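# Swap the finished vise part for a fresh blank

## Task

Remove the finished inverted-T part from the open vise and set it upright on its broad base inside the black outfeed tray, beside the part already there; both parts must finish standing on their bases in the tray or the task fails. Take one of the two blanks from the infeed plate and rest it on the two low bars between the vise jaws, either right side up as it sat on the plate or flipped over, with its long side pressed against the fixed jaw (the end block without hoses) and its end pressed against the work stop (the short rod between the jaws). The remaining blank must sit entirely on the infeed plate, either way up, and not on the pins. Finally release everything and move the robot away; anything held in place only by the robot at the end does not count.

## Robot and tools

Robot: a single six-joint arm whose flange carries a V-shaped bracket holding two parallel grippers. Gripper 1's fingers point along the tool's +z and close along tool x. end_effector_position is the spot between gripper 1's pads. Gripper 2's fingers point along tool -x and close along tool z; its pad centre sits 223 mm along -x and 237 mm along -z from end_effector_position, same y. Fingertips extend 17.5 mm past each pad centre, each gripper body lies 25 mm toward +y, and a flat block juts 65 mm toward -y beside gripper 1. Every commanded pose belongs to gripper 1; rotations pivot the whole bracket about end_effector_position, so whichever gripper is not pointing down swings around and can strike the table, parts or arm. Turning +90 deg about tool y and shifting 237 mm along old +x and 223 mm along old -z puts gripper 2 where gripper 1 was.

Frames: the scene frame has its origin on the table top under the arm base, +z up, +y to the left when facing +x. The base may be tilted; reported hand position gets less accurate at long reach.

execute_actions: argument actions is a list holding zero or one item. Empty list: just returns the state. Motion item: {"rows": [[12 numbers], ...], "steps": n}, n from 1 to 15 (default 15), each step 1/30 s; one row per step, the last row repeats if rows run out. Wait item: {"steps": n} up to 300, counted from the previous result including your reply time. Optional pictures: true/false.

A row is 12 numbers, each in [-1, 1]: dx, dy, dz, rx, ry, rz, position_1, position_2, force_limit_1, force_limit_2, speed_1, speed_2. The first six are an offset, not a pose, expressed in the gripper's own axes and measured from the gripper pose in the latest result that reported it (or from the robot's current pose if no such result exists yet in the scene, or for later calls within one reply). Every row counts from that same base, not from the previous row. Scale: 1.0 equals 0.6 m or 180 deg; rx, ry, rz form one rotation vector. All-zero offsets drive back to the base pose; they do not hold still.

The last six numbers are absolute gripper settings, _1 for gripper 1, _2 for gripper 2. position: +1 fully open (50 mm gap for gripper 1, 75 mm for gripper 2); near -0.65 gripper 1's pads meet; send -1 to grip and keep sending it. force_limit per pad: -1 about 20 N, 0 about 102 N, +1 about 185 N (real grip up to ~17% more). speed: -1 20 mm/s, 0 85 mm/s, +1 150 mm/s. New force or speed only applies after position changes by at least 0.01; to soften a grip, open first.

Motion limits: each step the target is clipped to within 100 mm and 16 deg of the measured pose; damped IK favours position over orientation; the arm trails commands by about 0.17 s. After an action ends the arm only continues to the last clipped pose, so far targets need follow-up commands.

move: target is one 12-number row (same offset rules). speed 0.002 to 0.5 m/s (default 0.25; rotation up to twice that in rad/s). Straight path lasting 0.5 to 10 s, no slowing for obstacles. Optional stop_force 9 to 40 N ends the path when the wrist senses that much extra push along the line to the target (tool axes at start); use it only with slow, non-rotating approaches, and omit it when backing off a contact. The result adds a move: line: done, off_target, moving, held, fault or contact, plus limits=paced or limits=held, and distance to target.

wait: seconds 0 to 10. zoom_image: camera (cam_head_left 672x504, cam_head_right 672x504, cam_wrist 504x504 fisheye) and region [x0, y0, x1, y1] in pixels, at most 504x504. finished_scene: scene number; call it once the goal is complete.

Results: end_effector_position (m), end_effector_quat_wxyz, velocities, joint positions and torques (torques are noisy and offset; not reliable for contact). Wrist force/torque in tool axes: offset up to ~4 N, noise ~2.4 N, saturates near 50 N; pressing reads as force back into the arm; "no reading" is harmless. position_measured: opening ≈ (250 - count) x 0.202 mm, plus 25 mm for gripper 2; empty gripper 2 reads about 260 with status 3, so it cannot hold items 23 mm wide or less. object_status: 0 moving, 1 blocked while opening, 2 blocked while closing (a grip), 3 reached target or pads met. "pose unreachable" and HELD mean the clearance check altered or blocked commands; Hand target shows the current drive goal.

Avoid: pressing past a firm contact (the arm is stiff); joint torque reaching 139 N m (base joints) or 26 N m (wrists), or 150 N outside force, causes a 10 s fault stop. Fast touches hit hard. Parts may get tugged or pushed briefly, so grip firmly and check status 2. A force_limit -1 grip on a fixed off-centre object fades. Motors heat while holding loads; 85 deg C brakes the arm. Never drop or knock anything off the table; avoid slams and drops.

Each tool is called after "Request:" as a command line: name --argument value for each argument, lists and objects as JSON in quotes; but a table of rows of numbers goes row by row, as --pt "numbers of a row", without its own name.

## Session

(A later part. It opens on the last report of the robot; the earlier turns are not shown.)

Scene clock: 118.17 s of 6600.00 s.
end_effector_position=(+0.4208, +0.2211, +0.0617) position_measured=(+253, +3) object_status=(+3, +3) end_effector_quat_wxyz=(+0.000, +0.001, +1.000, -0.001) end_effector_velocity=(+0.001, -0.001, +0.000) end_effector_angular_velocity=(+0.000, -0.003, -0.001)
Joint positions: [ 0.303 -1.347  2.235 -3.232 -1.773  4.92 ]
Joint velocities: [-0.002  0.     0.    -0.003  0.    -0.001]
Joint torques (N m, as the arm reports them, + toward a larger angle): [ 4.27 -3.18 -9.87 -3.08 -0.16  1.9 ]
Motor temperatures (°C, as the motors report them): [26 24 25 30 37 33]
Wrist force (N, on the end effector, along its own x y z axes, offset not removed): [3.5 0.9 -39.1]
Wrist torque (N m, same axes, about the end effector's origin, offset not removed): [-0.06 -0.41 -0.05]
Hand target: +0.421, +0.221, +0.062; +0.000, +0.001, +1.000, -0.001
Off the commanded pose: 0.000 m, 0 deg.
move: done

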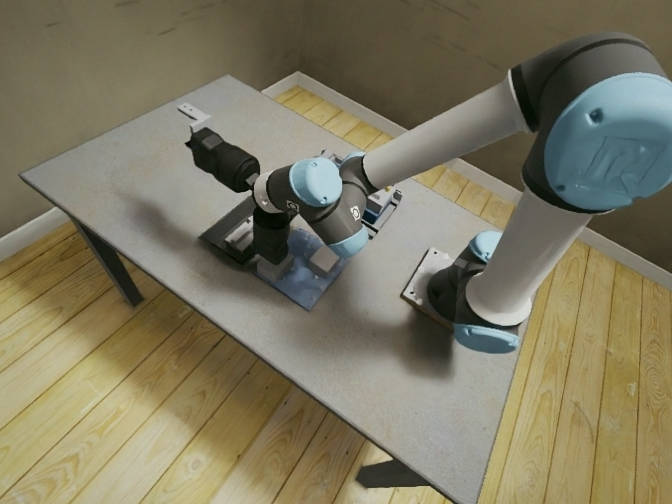

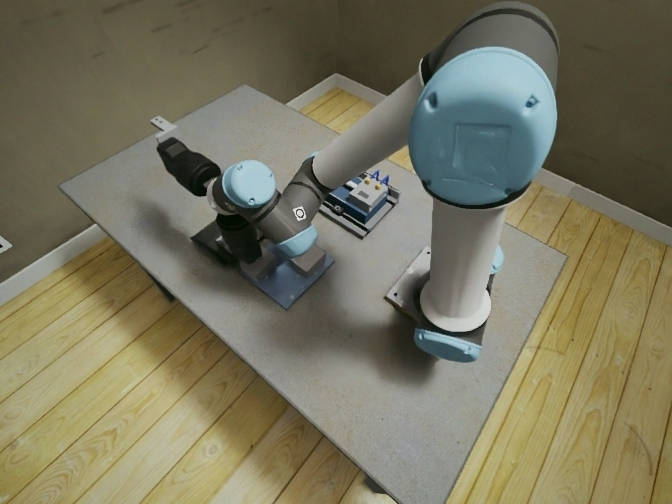

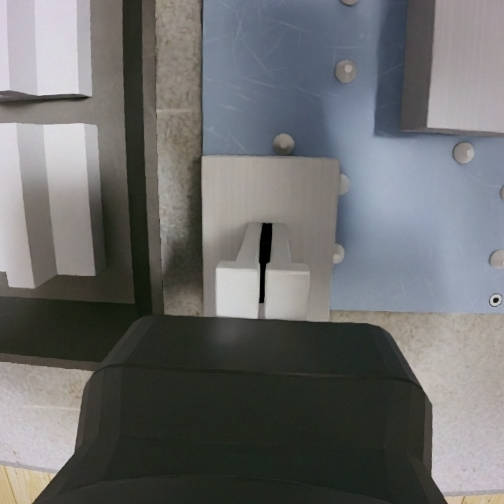

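Request:
move --target '[-0.3,0,-0.45,0,0,0,-1,1,0,0,0,0]'

Request:
move --target '[0,0,0,0,0,-0.5,-1,1,0,0,0,0]'

Request:
move --target '[0,0,0,0,0.5,0,-1,1,0,0,0,0]'

Request:
move --target '[0,0,0,0.5,0,0,-1,1,0,0,0,0]'

Scene clock: 132.07 s of 6600.00 s.
end_effector_position=(+0.6003, +0.2210, +0.3317) position_measured=(+253, +3) object_status=(+3, +3) end_effector_quat_wxyz=(+0.000, +0.001, +1.000, -0.001) end_effector_velocity=(+0.002, +0.001, +0.002) end_effector_angular_velocity=(-0.000, +0.001, +0.000)
Joint positions: [ 0.213 -1.305  1.381 -2.43  -1.709  4.855]
Joint velocities: [ 0.001  0.005 -0.014  0.01  -0.001  0.   ]
Joint torques (N m, as the arm reports them, + toward a larger angle): [ -7.11 -36.51 -41.4   -4.78  -2.55  -1.12]
Motor temperatures (°C, as the motors report them): [26 24 25 30 37 33]
Wrist force (N, on the end effector, along its own x y z axes, offset not removed): [2.2 0.5 -0.6]
Wrist torque (N m, same axes, about the end effector's origin, offset not removed): [0.10 -0.35 -0.04]
Hand target: +0.601, +0.221, +0.332; +0.000, +0.001, +1.000, -0.001
Off the commanded pose: 0.001 m, 0 deg.
After step 90, 8.93 s passed at rest.
move: done

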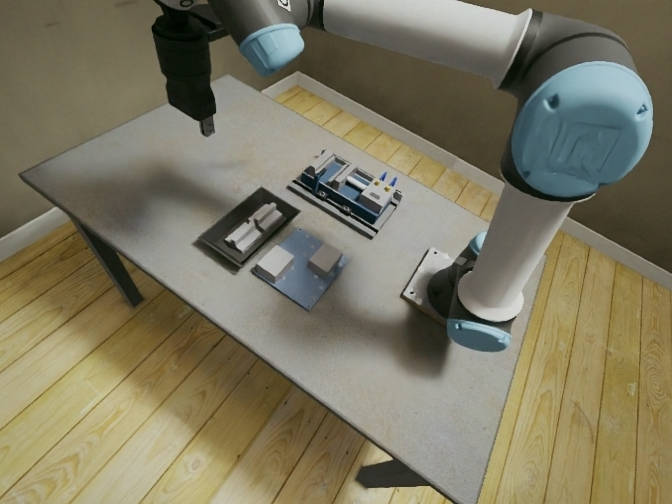

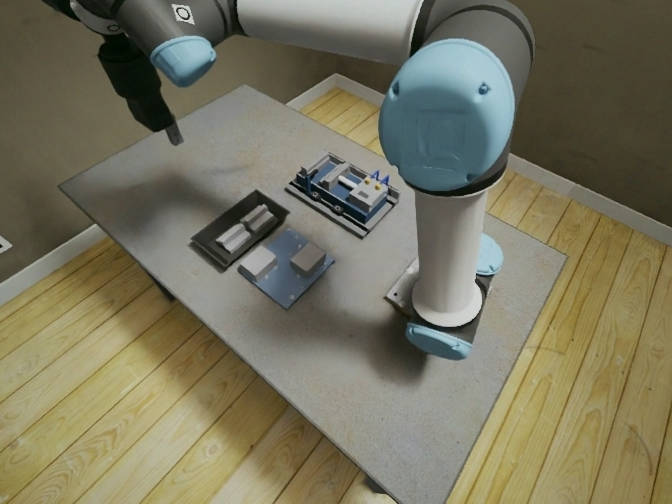

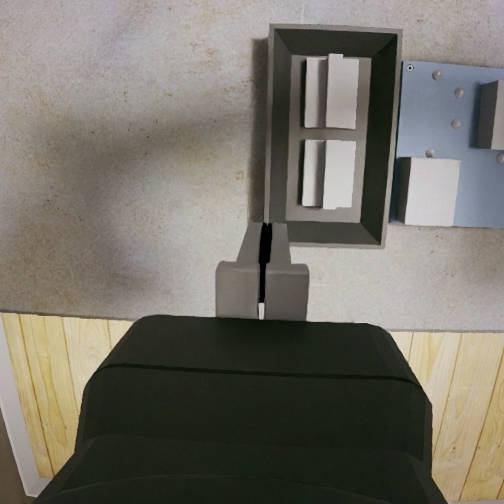

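Scene clock: 135.80 s of 6600.00 s.
end_effector_position=(+0.6005, +0.2213, +0.3316) position_measured=(+253, +3) object_status=(+3, +3) end_effector_quat_wxyz=(-0.000, +0.706, -0.708, +0.001) end_effector_velocity=(-0.000, -0.001, -0.001) end_effector_angular_velocity=(+0.001, +0.008, +0.015)
Joint positions: [ 0.06  -1.367  1.294 -1.553 -0.782  3.207]
Joint velocities: [-0.003  0.006 -0.011  0.03   0.002 -0.025]
Joint torques (N m, as the arm reports them, + toward a larger angle): [ -8.46 -30.69 -39.89  -3.19   5.91  -1.6 ]
Motor temperatures (°C, as the motors report them): [26 24 25 30 37 33]
Wrist force (N, on the end effector, along its own x y z axes, offset not removed): [2.1 1.8 1.3]
Wrist torque (N m, same axes, about the end effector's origin, offset not removed): [0.51 -0.37 -0.02]
Hand target: +0.601, +0.221, +0.332; +0.000, +0.707, -0.707, +0.001
Off the commanded pose: 0.000 m, 0 deg.
move: done

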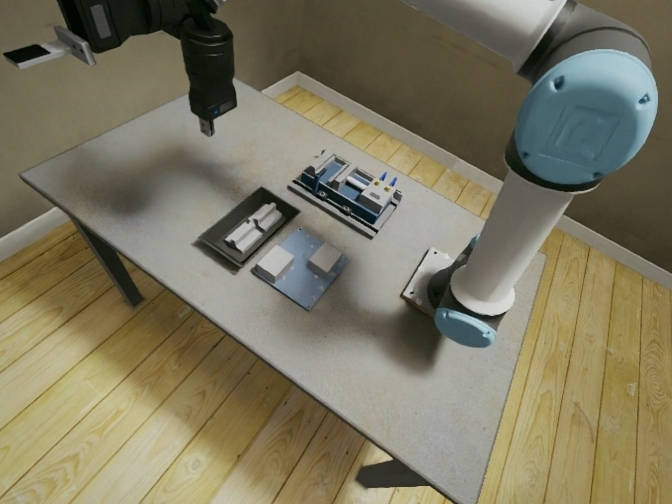

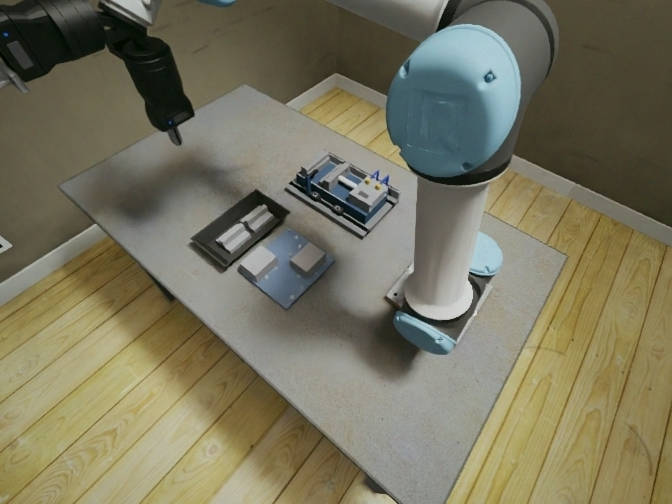

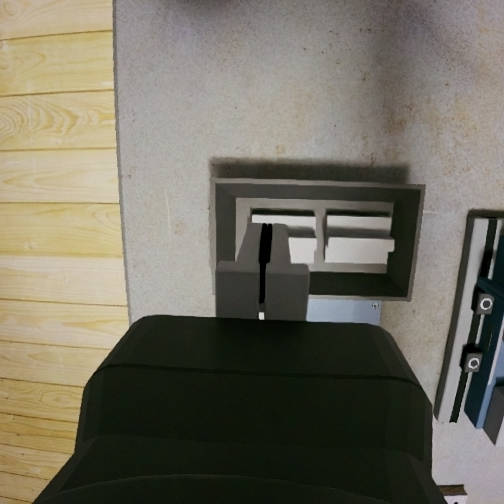

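Scene clock: 139.50 s of 6600.00 s.
end_effector_position=(+0.6009, +0.2215, +0.3321) position_measured=(+253, +3) object_status=(+3, +3) end_effector_quat_wxyz=(+0.500, +0.499, -0.500, +0.500) end_effector_velocity=(+0.000, -0.000, +0.001) end_effector_angular_velocity=(-0.012, -0.003, -0.003)
Joint positions: [ 0.575 -0.843  0.983 -1.233 -2.213  3.867]
Joint velocities: [-0.     0.005 -0.004  0.009 -0.009  0.01 ]
Joint torques (N m, as the arm reports them, + toward a larger angle): [  6.79 -52.79 -37.15  -0.17  -4.75   1.6 ]
Motor temperatures (°C, as the motors report them): [26 24 25 30 37 33]
Wrist force (N, on the end effector, along its own x y z axes, offset not removed): [1.5 0.0 0.9]
Wrist torque (N m, same axes, about the end effector's origin, offset not removed): [0.03 -0.11 -0.09]
Hand target: +0.601, +0.222, +0.332; +0.501, +0.499, -0.500, +0.500
Off the commanded pose: 0.001 m, 0 deg.
move: done

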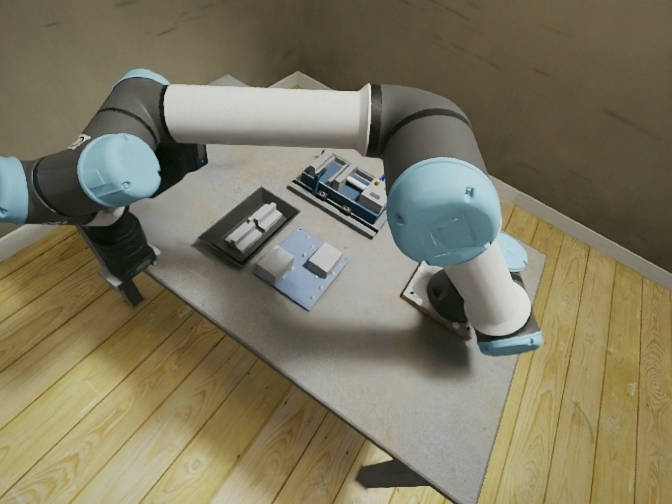

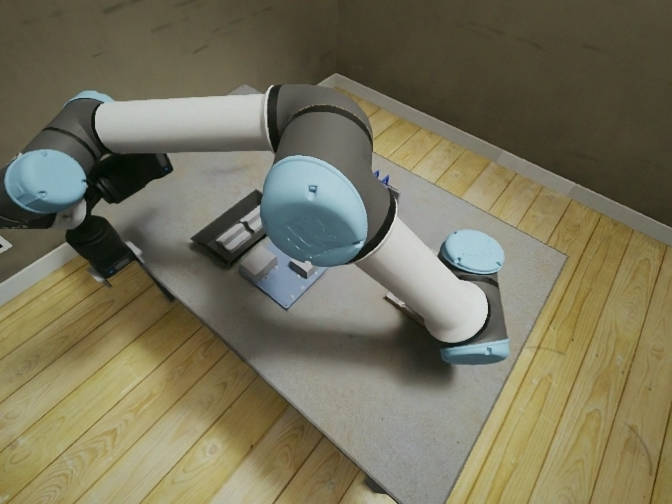

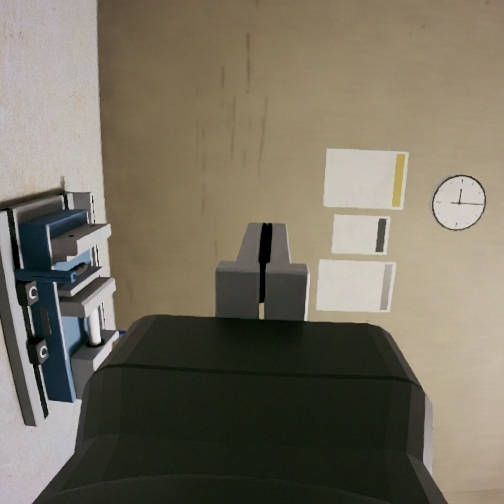

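Scene clock: 143.27 s of 6600.00 s.
end_effector_position=(+0.6004, +0.2217, +0.3315) position_measured=(+253, +3) object_status=(+3, +3) end_effector_quat_wxyz=(+0.002, +0.707, -0.001, +0.708) end_effector_velocity=(+0.001, -0.000, -0.000) end_effector_angular_velocity=(+0.002, +0.001, +0.013)
Joint positions: [ 0.212 -1.589  2.398 -3.164 -1.71   1.715]
Joint velocities: [-0.013 -0.002  0.004 -0.004  0.02  -0.017]
Joint torques (N m, as the arm reports them, + toward a larger angle): [ -7.11 -38.79 -15.53  -8.44   1.78  -1.76]
Motor temperatures (°C, as the motors report them): [26 24 25 30 37 33]
Wrist force (N, on the end effector, along its own x y z axes, offset not removed): [2.4 0.6 -0.1]
Wrist torque (N m, same axes, about the end effector's origin, offset not removed): [0.18 -0.43 -0.06]
Hand target: +0.600, +0.222, +0.331; +0.001, +0.707, -0.001, +0.708
Off the commanded pose: 0.001 m, 0 deg.
move: done

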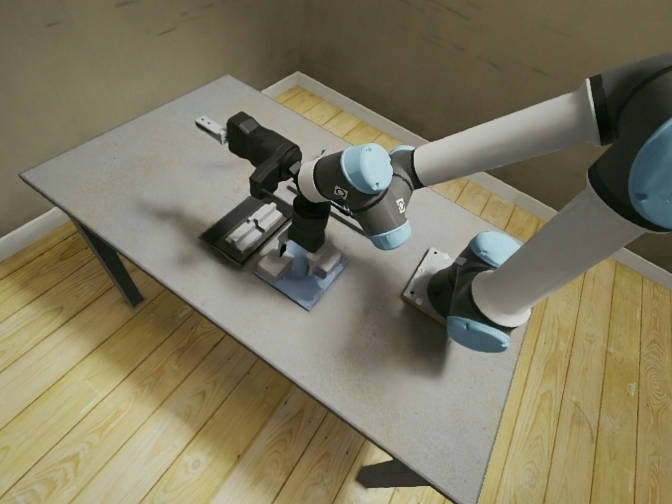

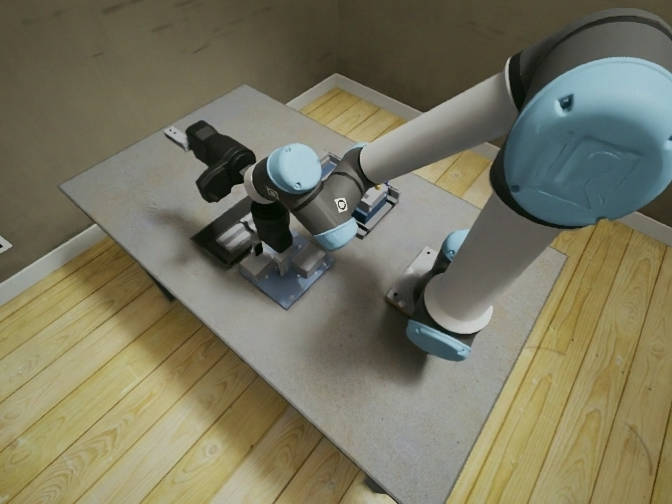

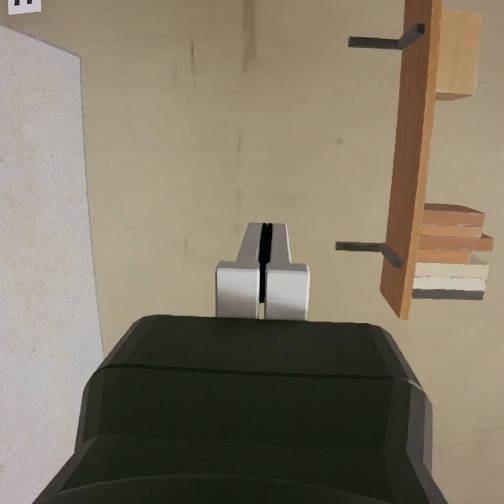

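Request:
move --target '[0,0.013,0.095,0,0,0,-1,1,0,0,0,0]'

Request:
move --target '[-0.095,0,0,0,0,0,-1,1,0,0,0,0]' --speed 0.02 --stop_force 9

Request:
move --target '[0,0,0,0,0,0,-1,-1,0,0,0,0]'

Scene clock: 150.50 s of 6600.00 s.
end_effector_position=(+0.6570, +0.2136, +0.3316) position_measured=(+253, +3) object_status=(+3, +3) end_effector_quat_wxyz=(+0.002, +0.707, -0.001, +0.708) end_effector_velocity=(+0.003, -0.000, +0.000) end_effector_angular_velocity=(+0.002, -0.001, -0.001)
Joint positions: [ 0.163 -1.481  2.283 -3.162 -1.675  1.68 ]
Joint velocities: [-0.001  0.006 -0.006 -0.     0.001  0.002]
Joint torques (N m, as the arm reports them, + toward a larger angle): [ -6.15 -17.58 -34.22  -5.11   1.64  -1.74]
Motor temperatures (°C, as the motors report them): [26 24 25 30 37 33]
Wrist force (N, on the end effector, along its own x y z axes, offset not removed): [1.8 0.7 0.9]
Wrist torque (N m, same axes, about the end effector's origin, offset not removed): [0.25 -0.21 -0.06]
Hand target: +0.657, +0.214, +0.332; +0.002, +0.707, -0.001, +0.708
Off the commanded pose: 0.000 m, 0 deg.
After step 90, 3.27 s passed at rest.
move: done

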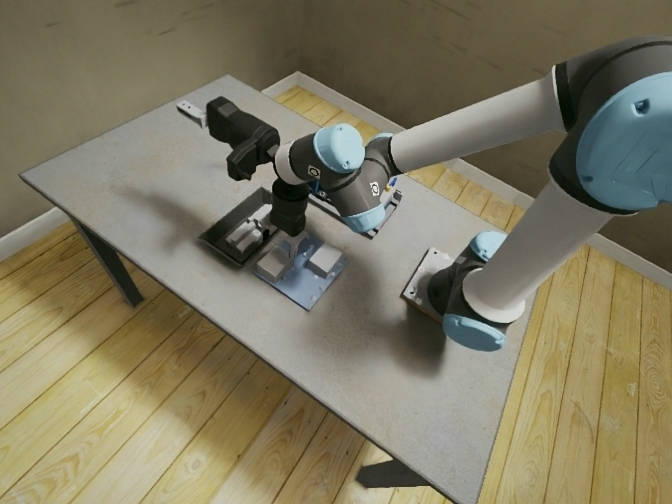

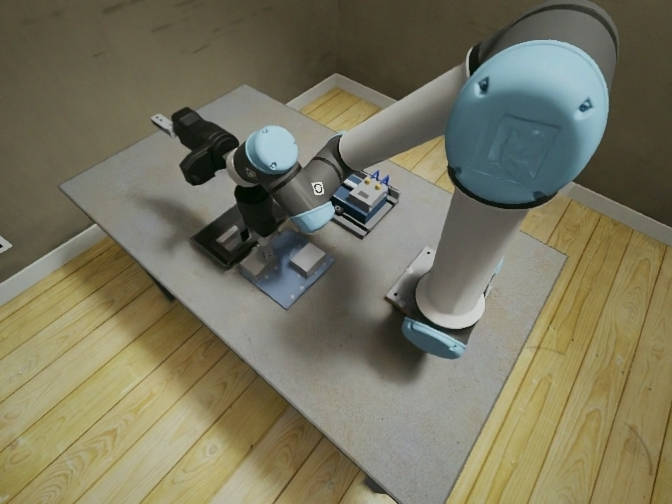

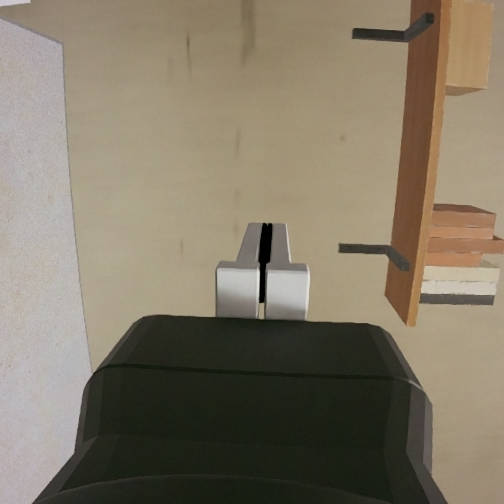

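Scene clock: 153.67 s of 6600.00 s.
end_effector_position=(+0.6571, +0.2137, +0.2749) position_measured=(+253, +3) object_status=(+3, +3) end_effector_quat_wxyz=(+0.002, +0.707, -0.001, +0.708) end_effector_velocity=(+0.001, -0.001, -0.001) end_effector_angular_velocity=(-0.000, -0.003, -0.001)
Joint positions: [ 0.164 -1.338  2.333 -3.354 -1.675  1.681]
Joint velocities: [-0.001  0.006 -0.001 -0.009 -0.001 -0.   ]
Joint torques (N m, as the arm reports them, + toward a larger angle): [  6.74 -19.48 -13.84  -8.06  -2.12   2.  ]
Motor temperatures (°C, as the motors report them): [26 24 25 30 37 33]
Wrist force (N, on the end effector, along its own x y z axes, offset not removed): [1.8 -0.3 0.6]
Wrist torque (N m, same axes, about the end effector's origin, offset not removed): [-0.01 -0.29 -0.03]
Hand target: +0.657, +0.214, +0.275; +0.002, +0.707, -0.001, +0.708
Off the commanded pose: 0.000 m, 0 deg.
move: done

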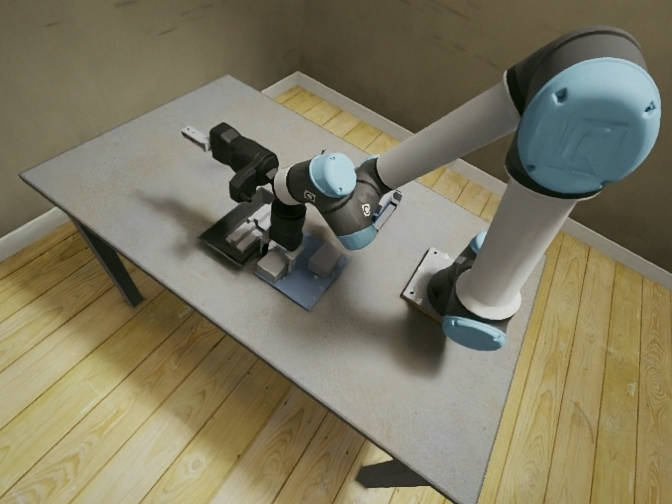

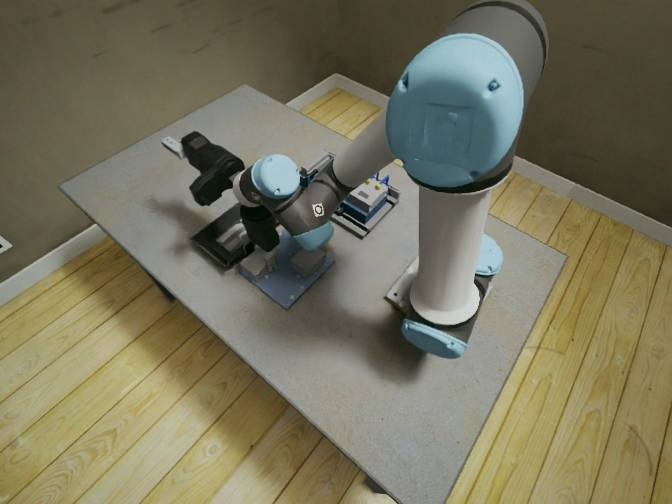

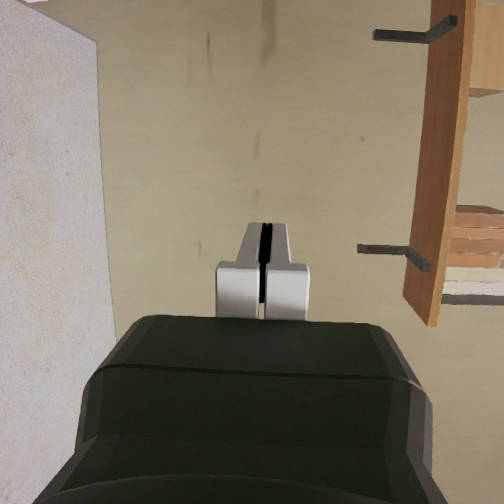

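Scene clock: 154.17 s of 6600.00 s.
end_effector_position=(+0.6571, +0.2137, +0.2747) position_measured=(+253, +101) object_status=(+3, +2) end_effector_quat_wxyz=(+0.002, +0.707, -0.001, +0.707) end_effector_velocity=(+0.000, -0.000, +0.000) end_effector_angular_velocity=(+0.000, -0.000, -0.000)
Joint positions: [ 0.164 -1.338  2.333 -3.354 -1.675  1.681]
Joint velocities: [-0. -0. -0. -0.  0.  0.]
Joint torques (N m, as the arm reports them, + toward a larger angle): [  6.2  -50.48 -17.64  -5.41  -1.91   1.9 ]
Motor temperatures (°C, as the motors report them): [26 24 25 30 37 33]
Wrist force (N, on the end effector, along its own x y z axes, offset not removed): [-3.7 1.4 1.0]
Wrist torque (N m, same axes, about the end effector's origin, offset not removed): [0.36 1.01 -0.08]
Hand target: +0.657, +0.214, +0.275; +0.002, +0.707, -0.001, +0.708
Off the commanded pose: 0.000 m, 0 deg.
move: done

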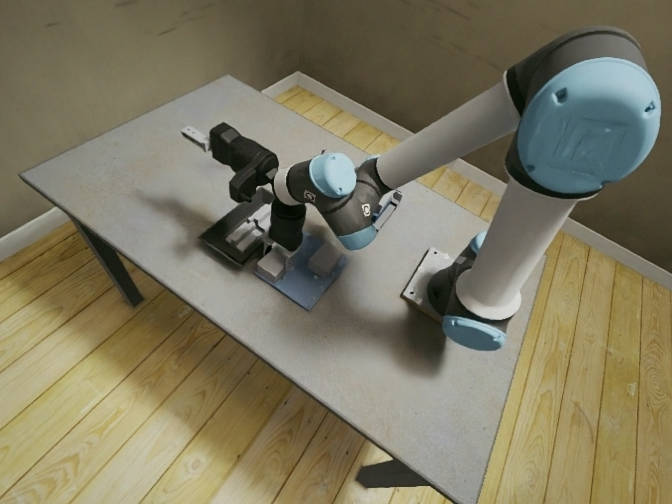

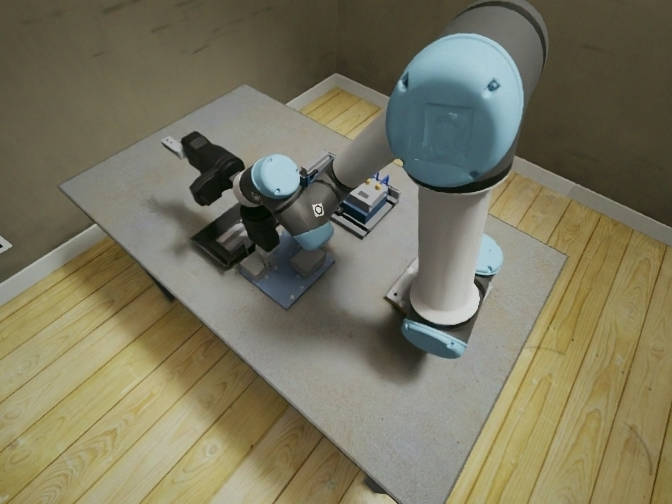

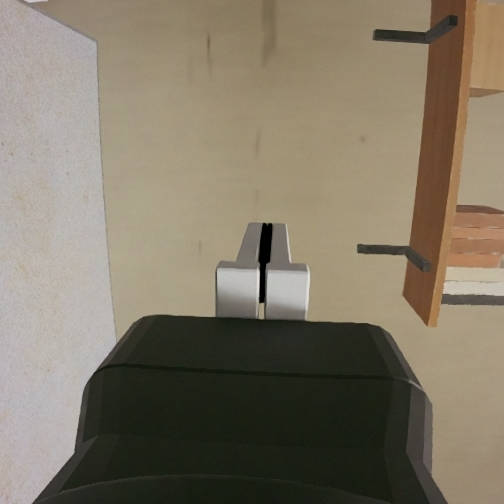

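Request:
move --target '[0.175,0,0,0,0,0,-1,-1,0,0,0,0]' --speed 0.1

Request:
move --target '[0,0.598,0.093,0,0,0,-1,-1,0,0,0,0]'

Request:
move --target '[-0.08,0,0,0,0,0,-1,-1,0,0,0,0]' --speed 0.007 --stop_force 9

Scene clock: 162.87 s of 6600.00 s.
end_effector_position=(+0.6569, +0.2136, +0.3793) position_measured=(+253, +101) object_status=(+3, +2) end_effector_quat_wxyz=(+0.002, +0.707, -0.001, +0.708) end_effector_velocity=(+0.000, -0.000, +0.003) end_effector_angular_velocity=(-0.001, +0.000, -0.001)
Joint positions: [ 0.162 -1.578  2.223 -3.005 -1.674  1.68 ]
Joint velocities: [-0.    -0.006 -0.005  0.01  -0.002 -0.   ]
Joint torques (N m, as the arm reports them, + toward a larger angle): [ -7.07 -44.88 -38.1   -5.37   2.12   0.86]
Motor temperatures (°C, as the motors report them): [26 24 25 30 37 33]
Wrist force (N, on the end effector, along its own x y z axes, offset not removed): [-1.3 1.1 -0.4]
Wrist torque (N m, same axes, about the end effector's origin, offset not removed): [0.16 0.48 -0.13]
Hand target: +0.657, +0.214, +0.380; +0.002, +0.707, -0.001, +0.708
Off the commanded pose: 0.000 m, 0 deg.
After step 90, 4.17 s passed at rest.
move: done

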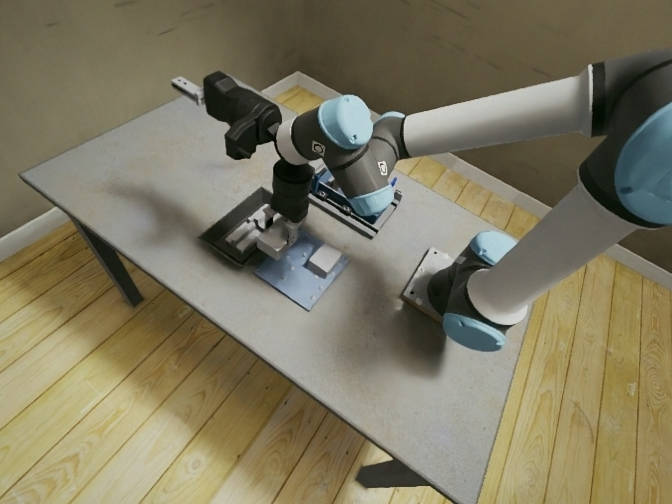

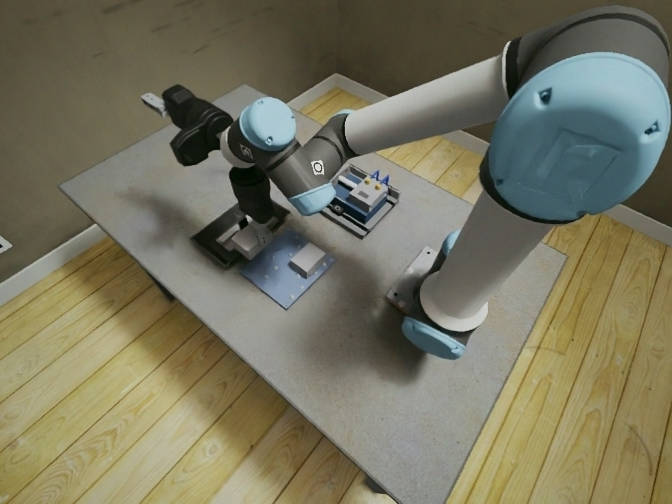

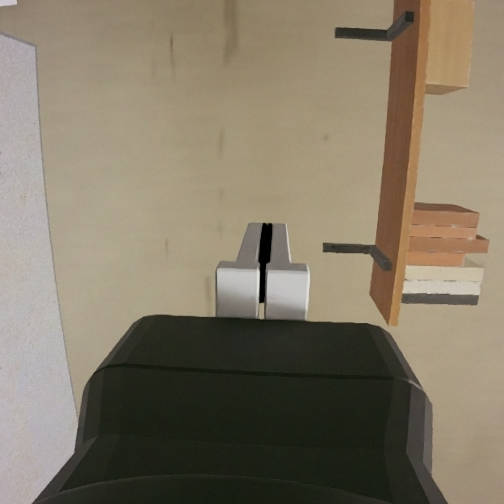

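Scene clock: 164.97 s of 6600.00 s.
end_effector_position=(+0.7110, -0.1450, +0.3792) position_measured=(+253, +101) object_status=(+3, +2) end_effector_quat_wxyz=(+0.002, +0.707, -0.001, +0.707) end_effector_velocity=(+0.002, -0.001, +0.001) end_effector_angular_velocity=(+0.000, -0.000, +0.004)
Joint positions: [-0.682 -1.507  2.126 -2.85  -1.094  1.045]
Joint velocities: [-0.002  0.004 -0.007  0.006  0.004 -0.005]
Joint torques (N m, as the arm reports them, + toward a larger angle): [ -8.82 -17.74 -38.07  -4.94   4.76  -1.7 ]
Motor temperatures (°C, as the motors report them): [26 24 25 30 37 33]
Wrist force (N, on the end effector, along its own x y z axes, offset not removed): [-3.2 0.5 -0.1]
Wrist torque (N m, same axes, about the end effector's origin, offset not removed): [0.11 0.93 -0.11]
Hand target: +0.711, -0.145, +0.379; +0.002, +0.707, -0.001, +0.707
Off the commanded pose: 0.001 m, 0 deg.
move: done

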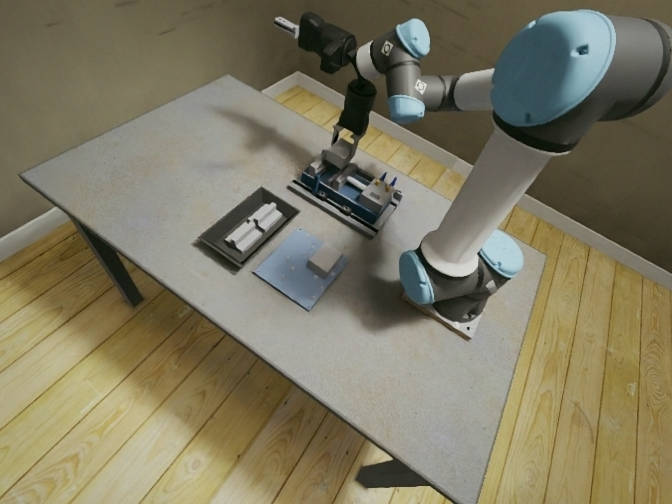

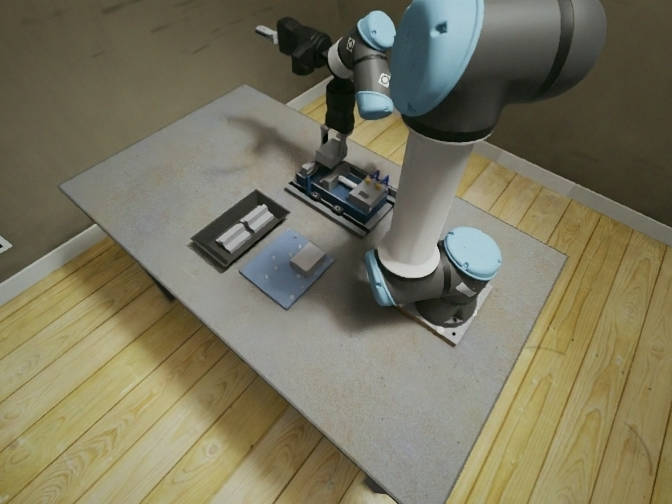

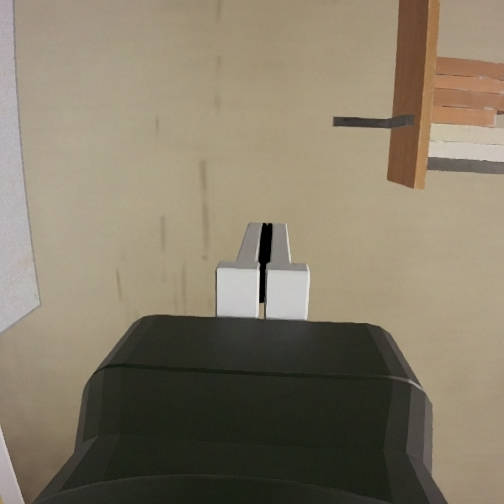

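Scene clock: 168.27 s of 6600.00 s.
end_effector_position=(+0.7111, -0.1450, +0.3586) position_measured=(+253, +101) object_status=(+3, +2) end_effector_quat_wxyz=(+0.002, +0.707, -0.001, +0.707) end_effector_velocity=(-0.001, -0.001, -0.000) end_effector_angular_velocity=(+0.005, +0.005, -0.001)
Joint positions: [-0.682 -1.472  2.153 -2.912 -1.094  1.046]
Joint velocities: [-0.002 -0.004 -0.001  0.012  0.001 -0.001]
Joint torques (N m, as the arm reports them, + toward a larger angle): [  3.56 -41.22 -22.9    1.04   0.1    1.64]
Motor temperatures (°C, as the motors report them): [26 24 25 30 37 33]
Wrist force (N, on the end effector, along its own x y z axes, offset not removed): [14.6 4.0 21.2]
Wrist torque (N m, same axes, about the end effector's origin, offset not removed): [1.35 1.83 -0.81]
Hand target: +0.711, -0.145, +0.359; +0.002, +0.707, -0.001, +0.708
Off the commanded pose: 0.027 m, 0 deg.
move: contact

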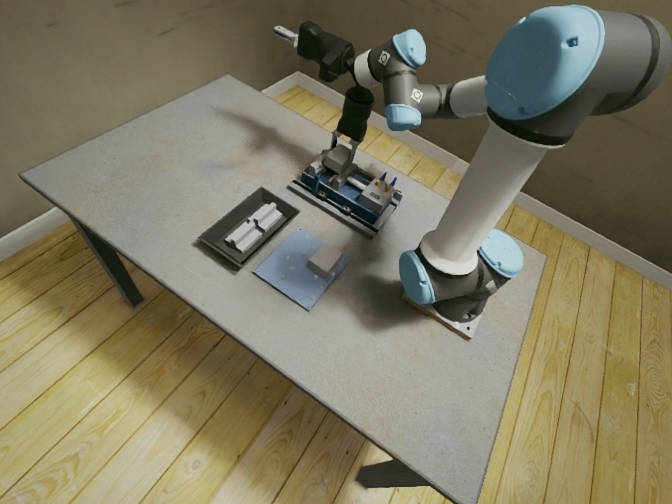

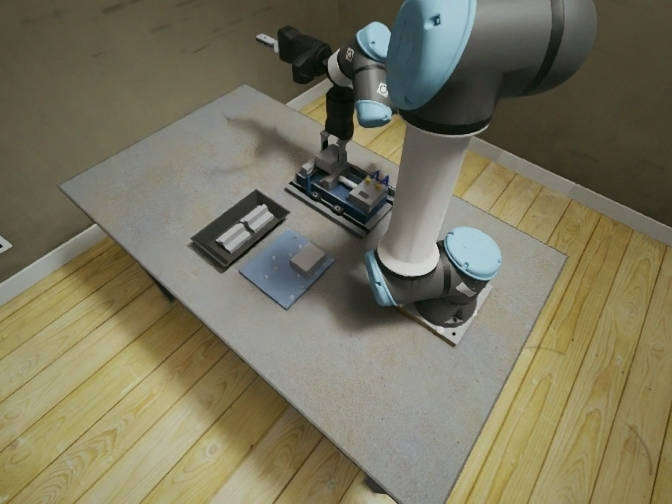

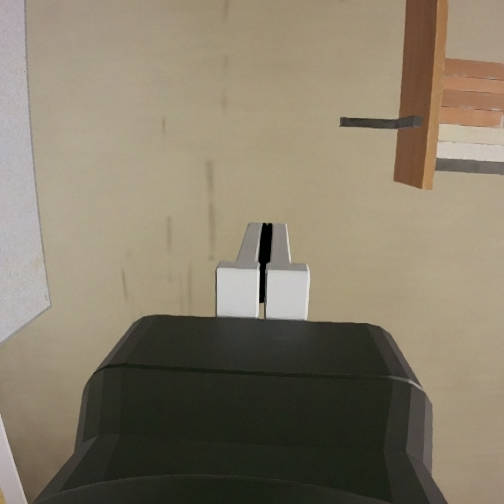

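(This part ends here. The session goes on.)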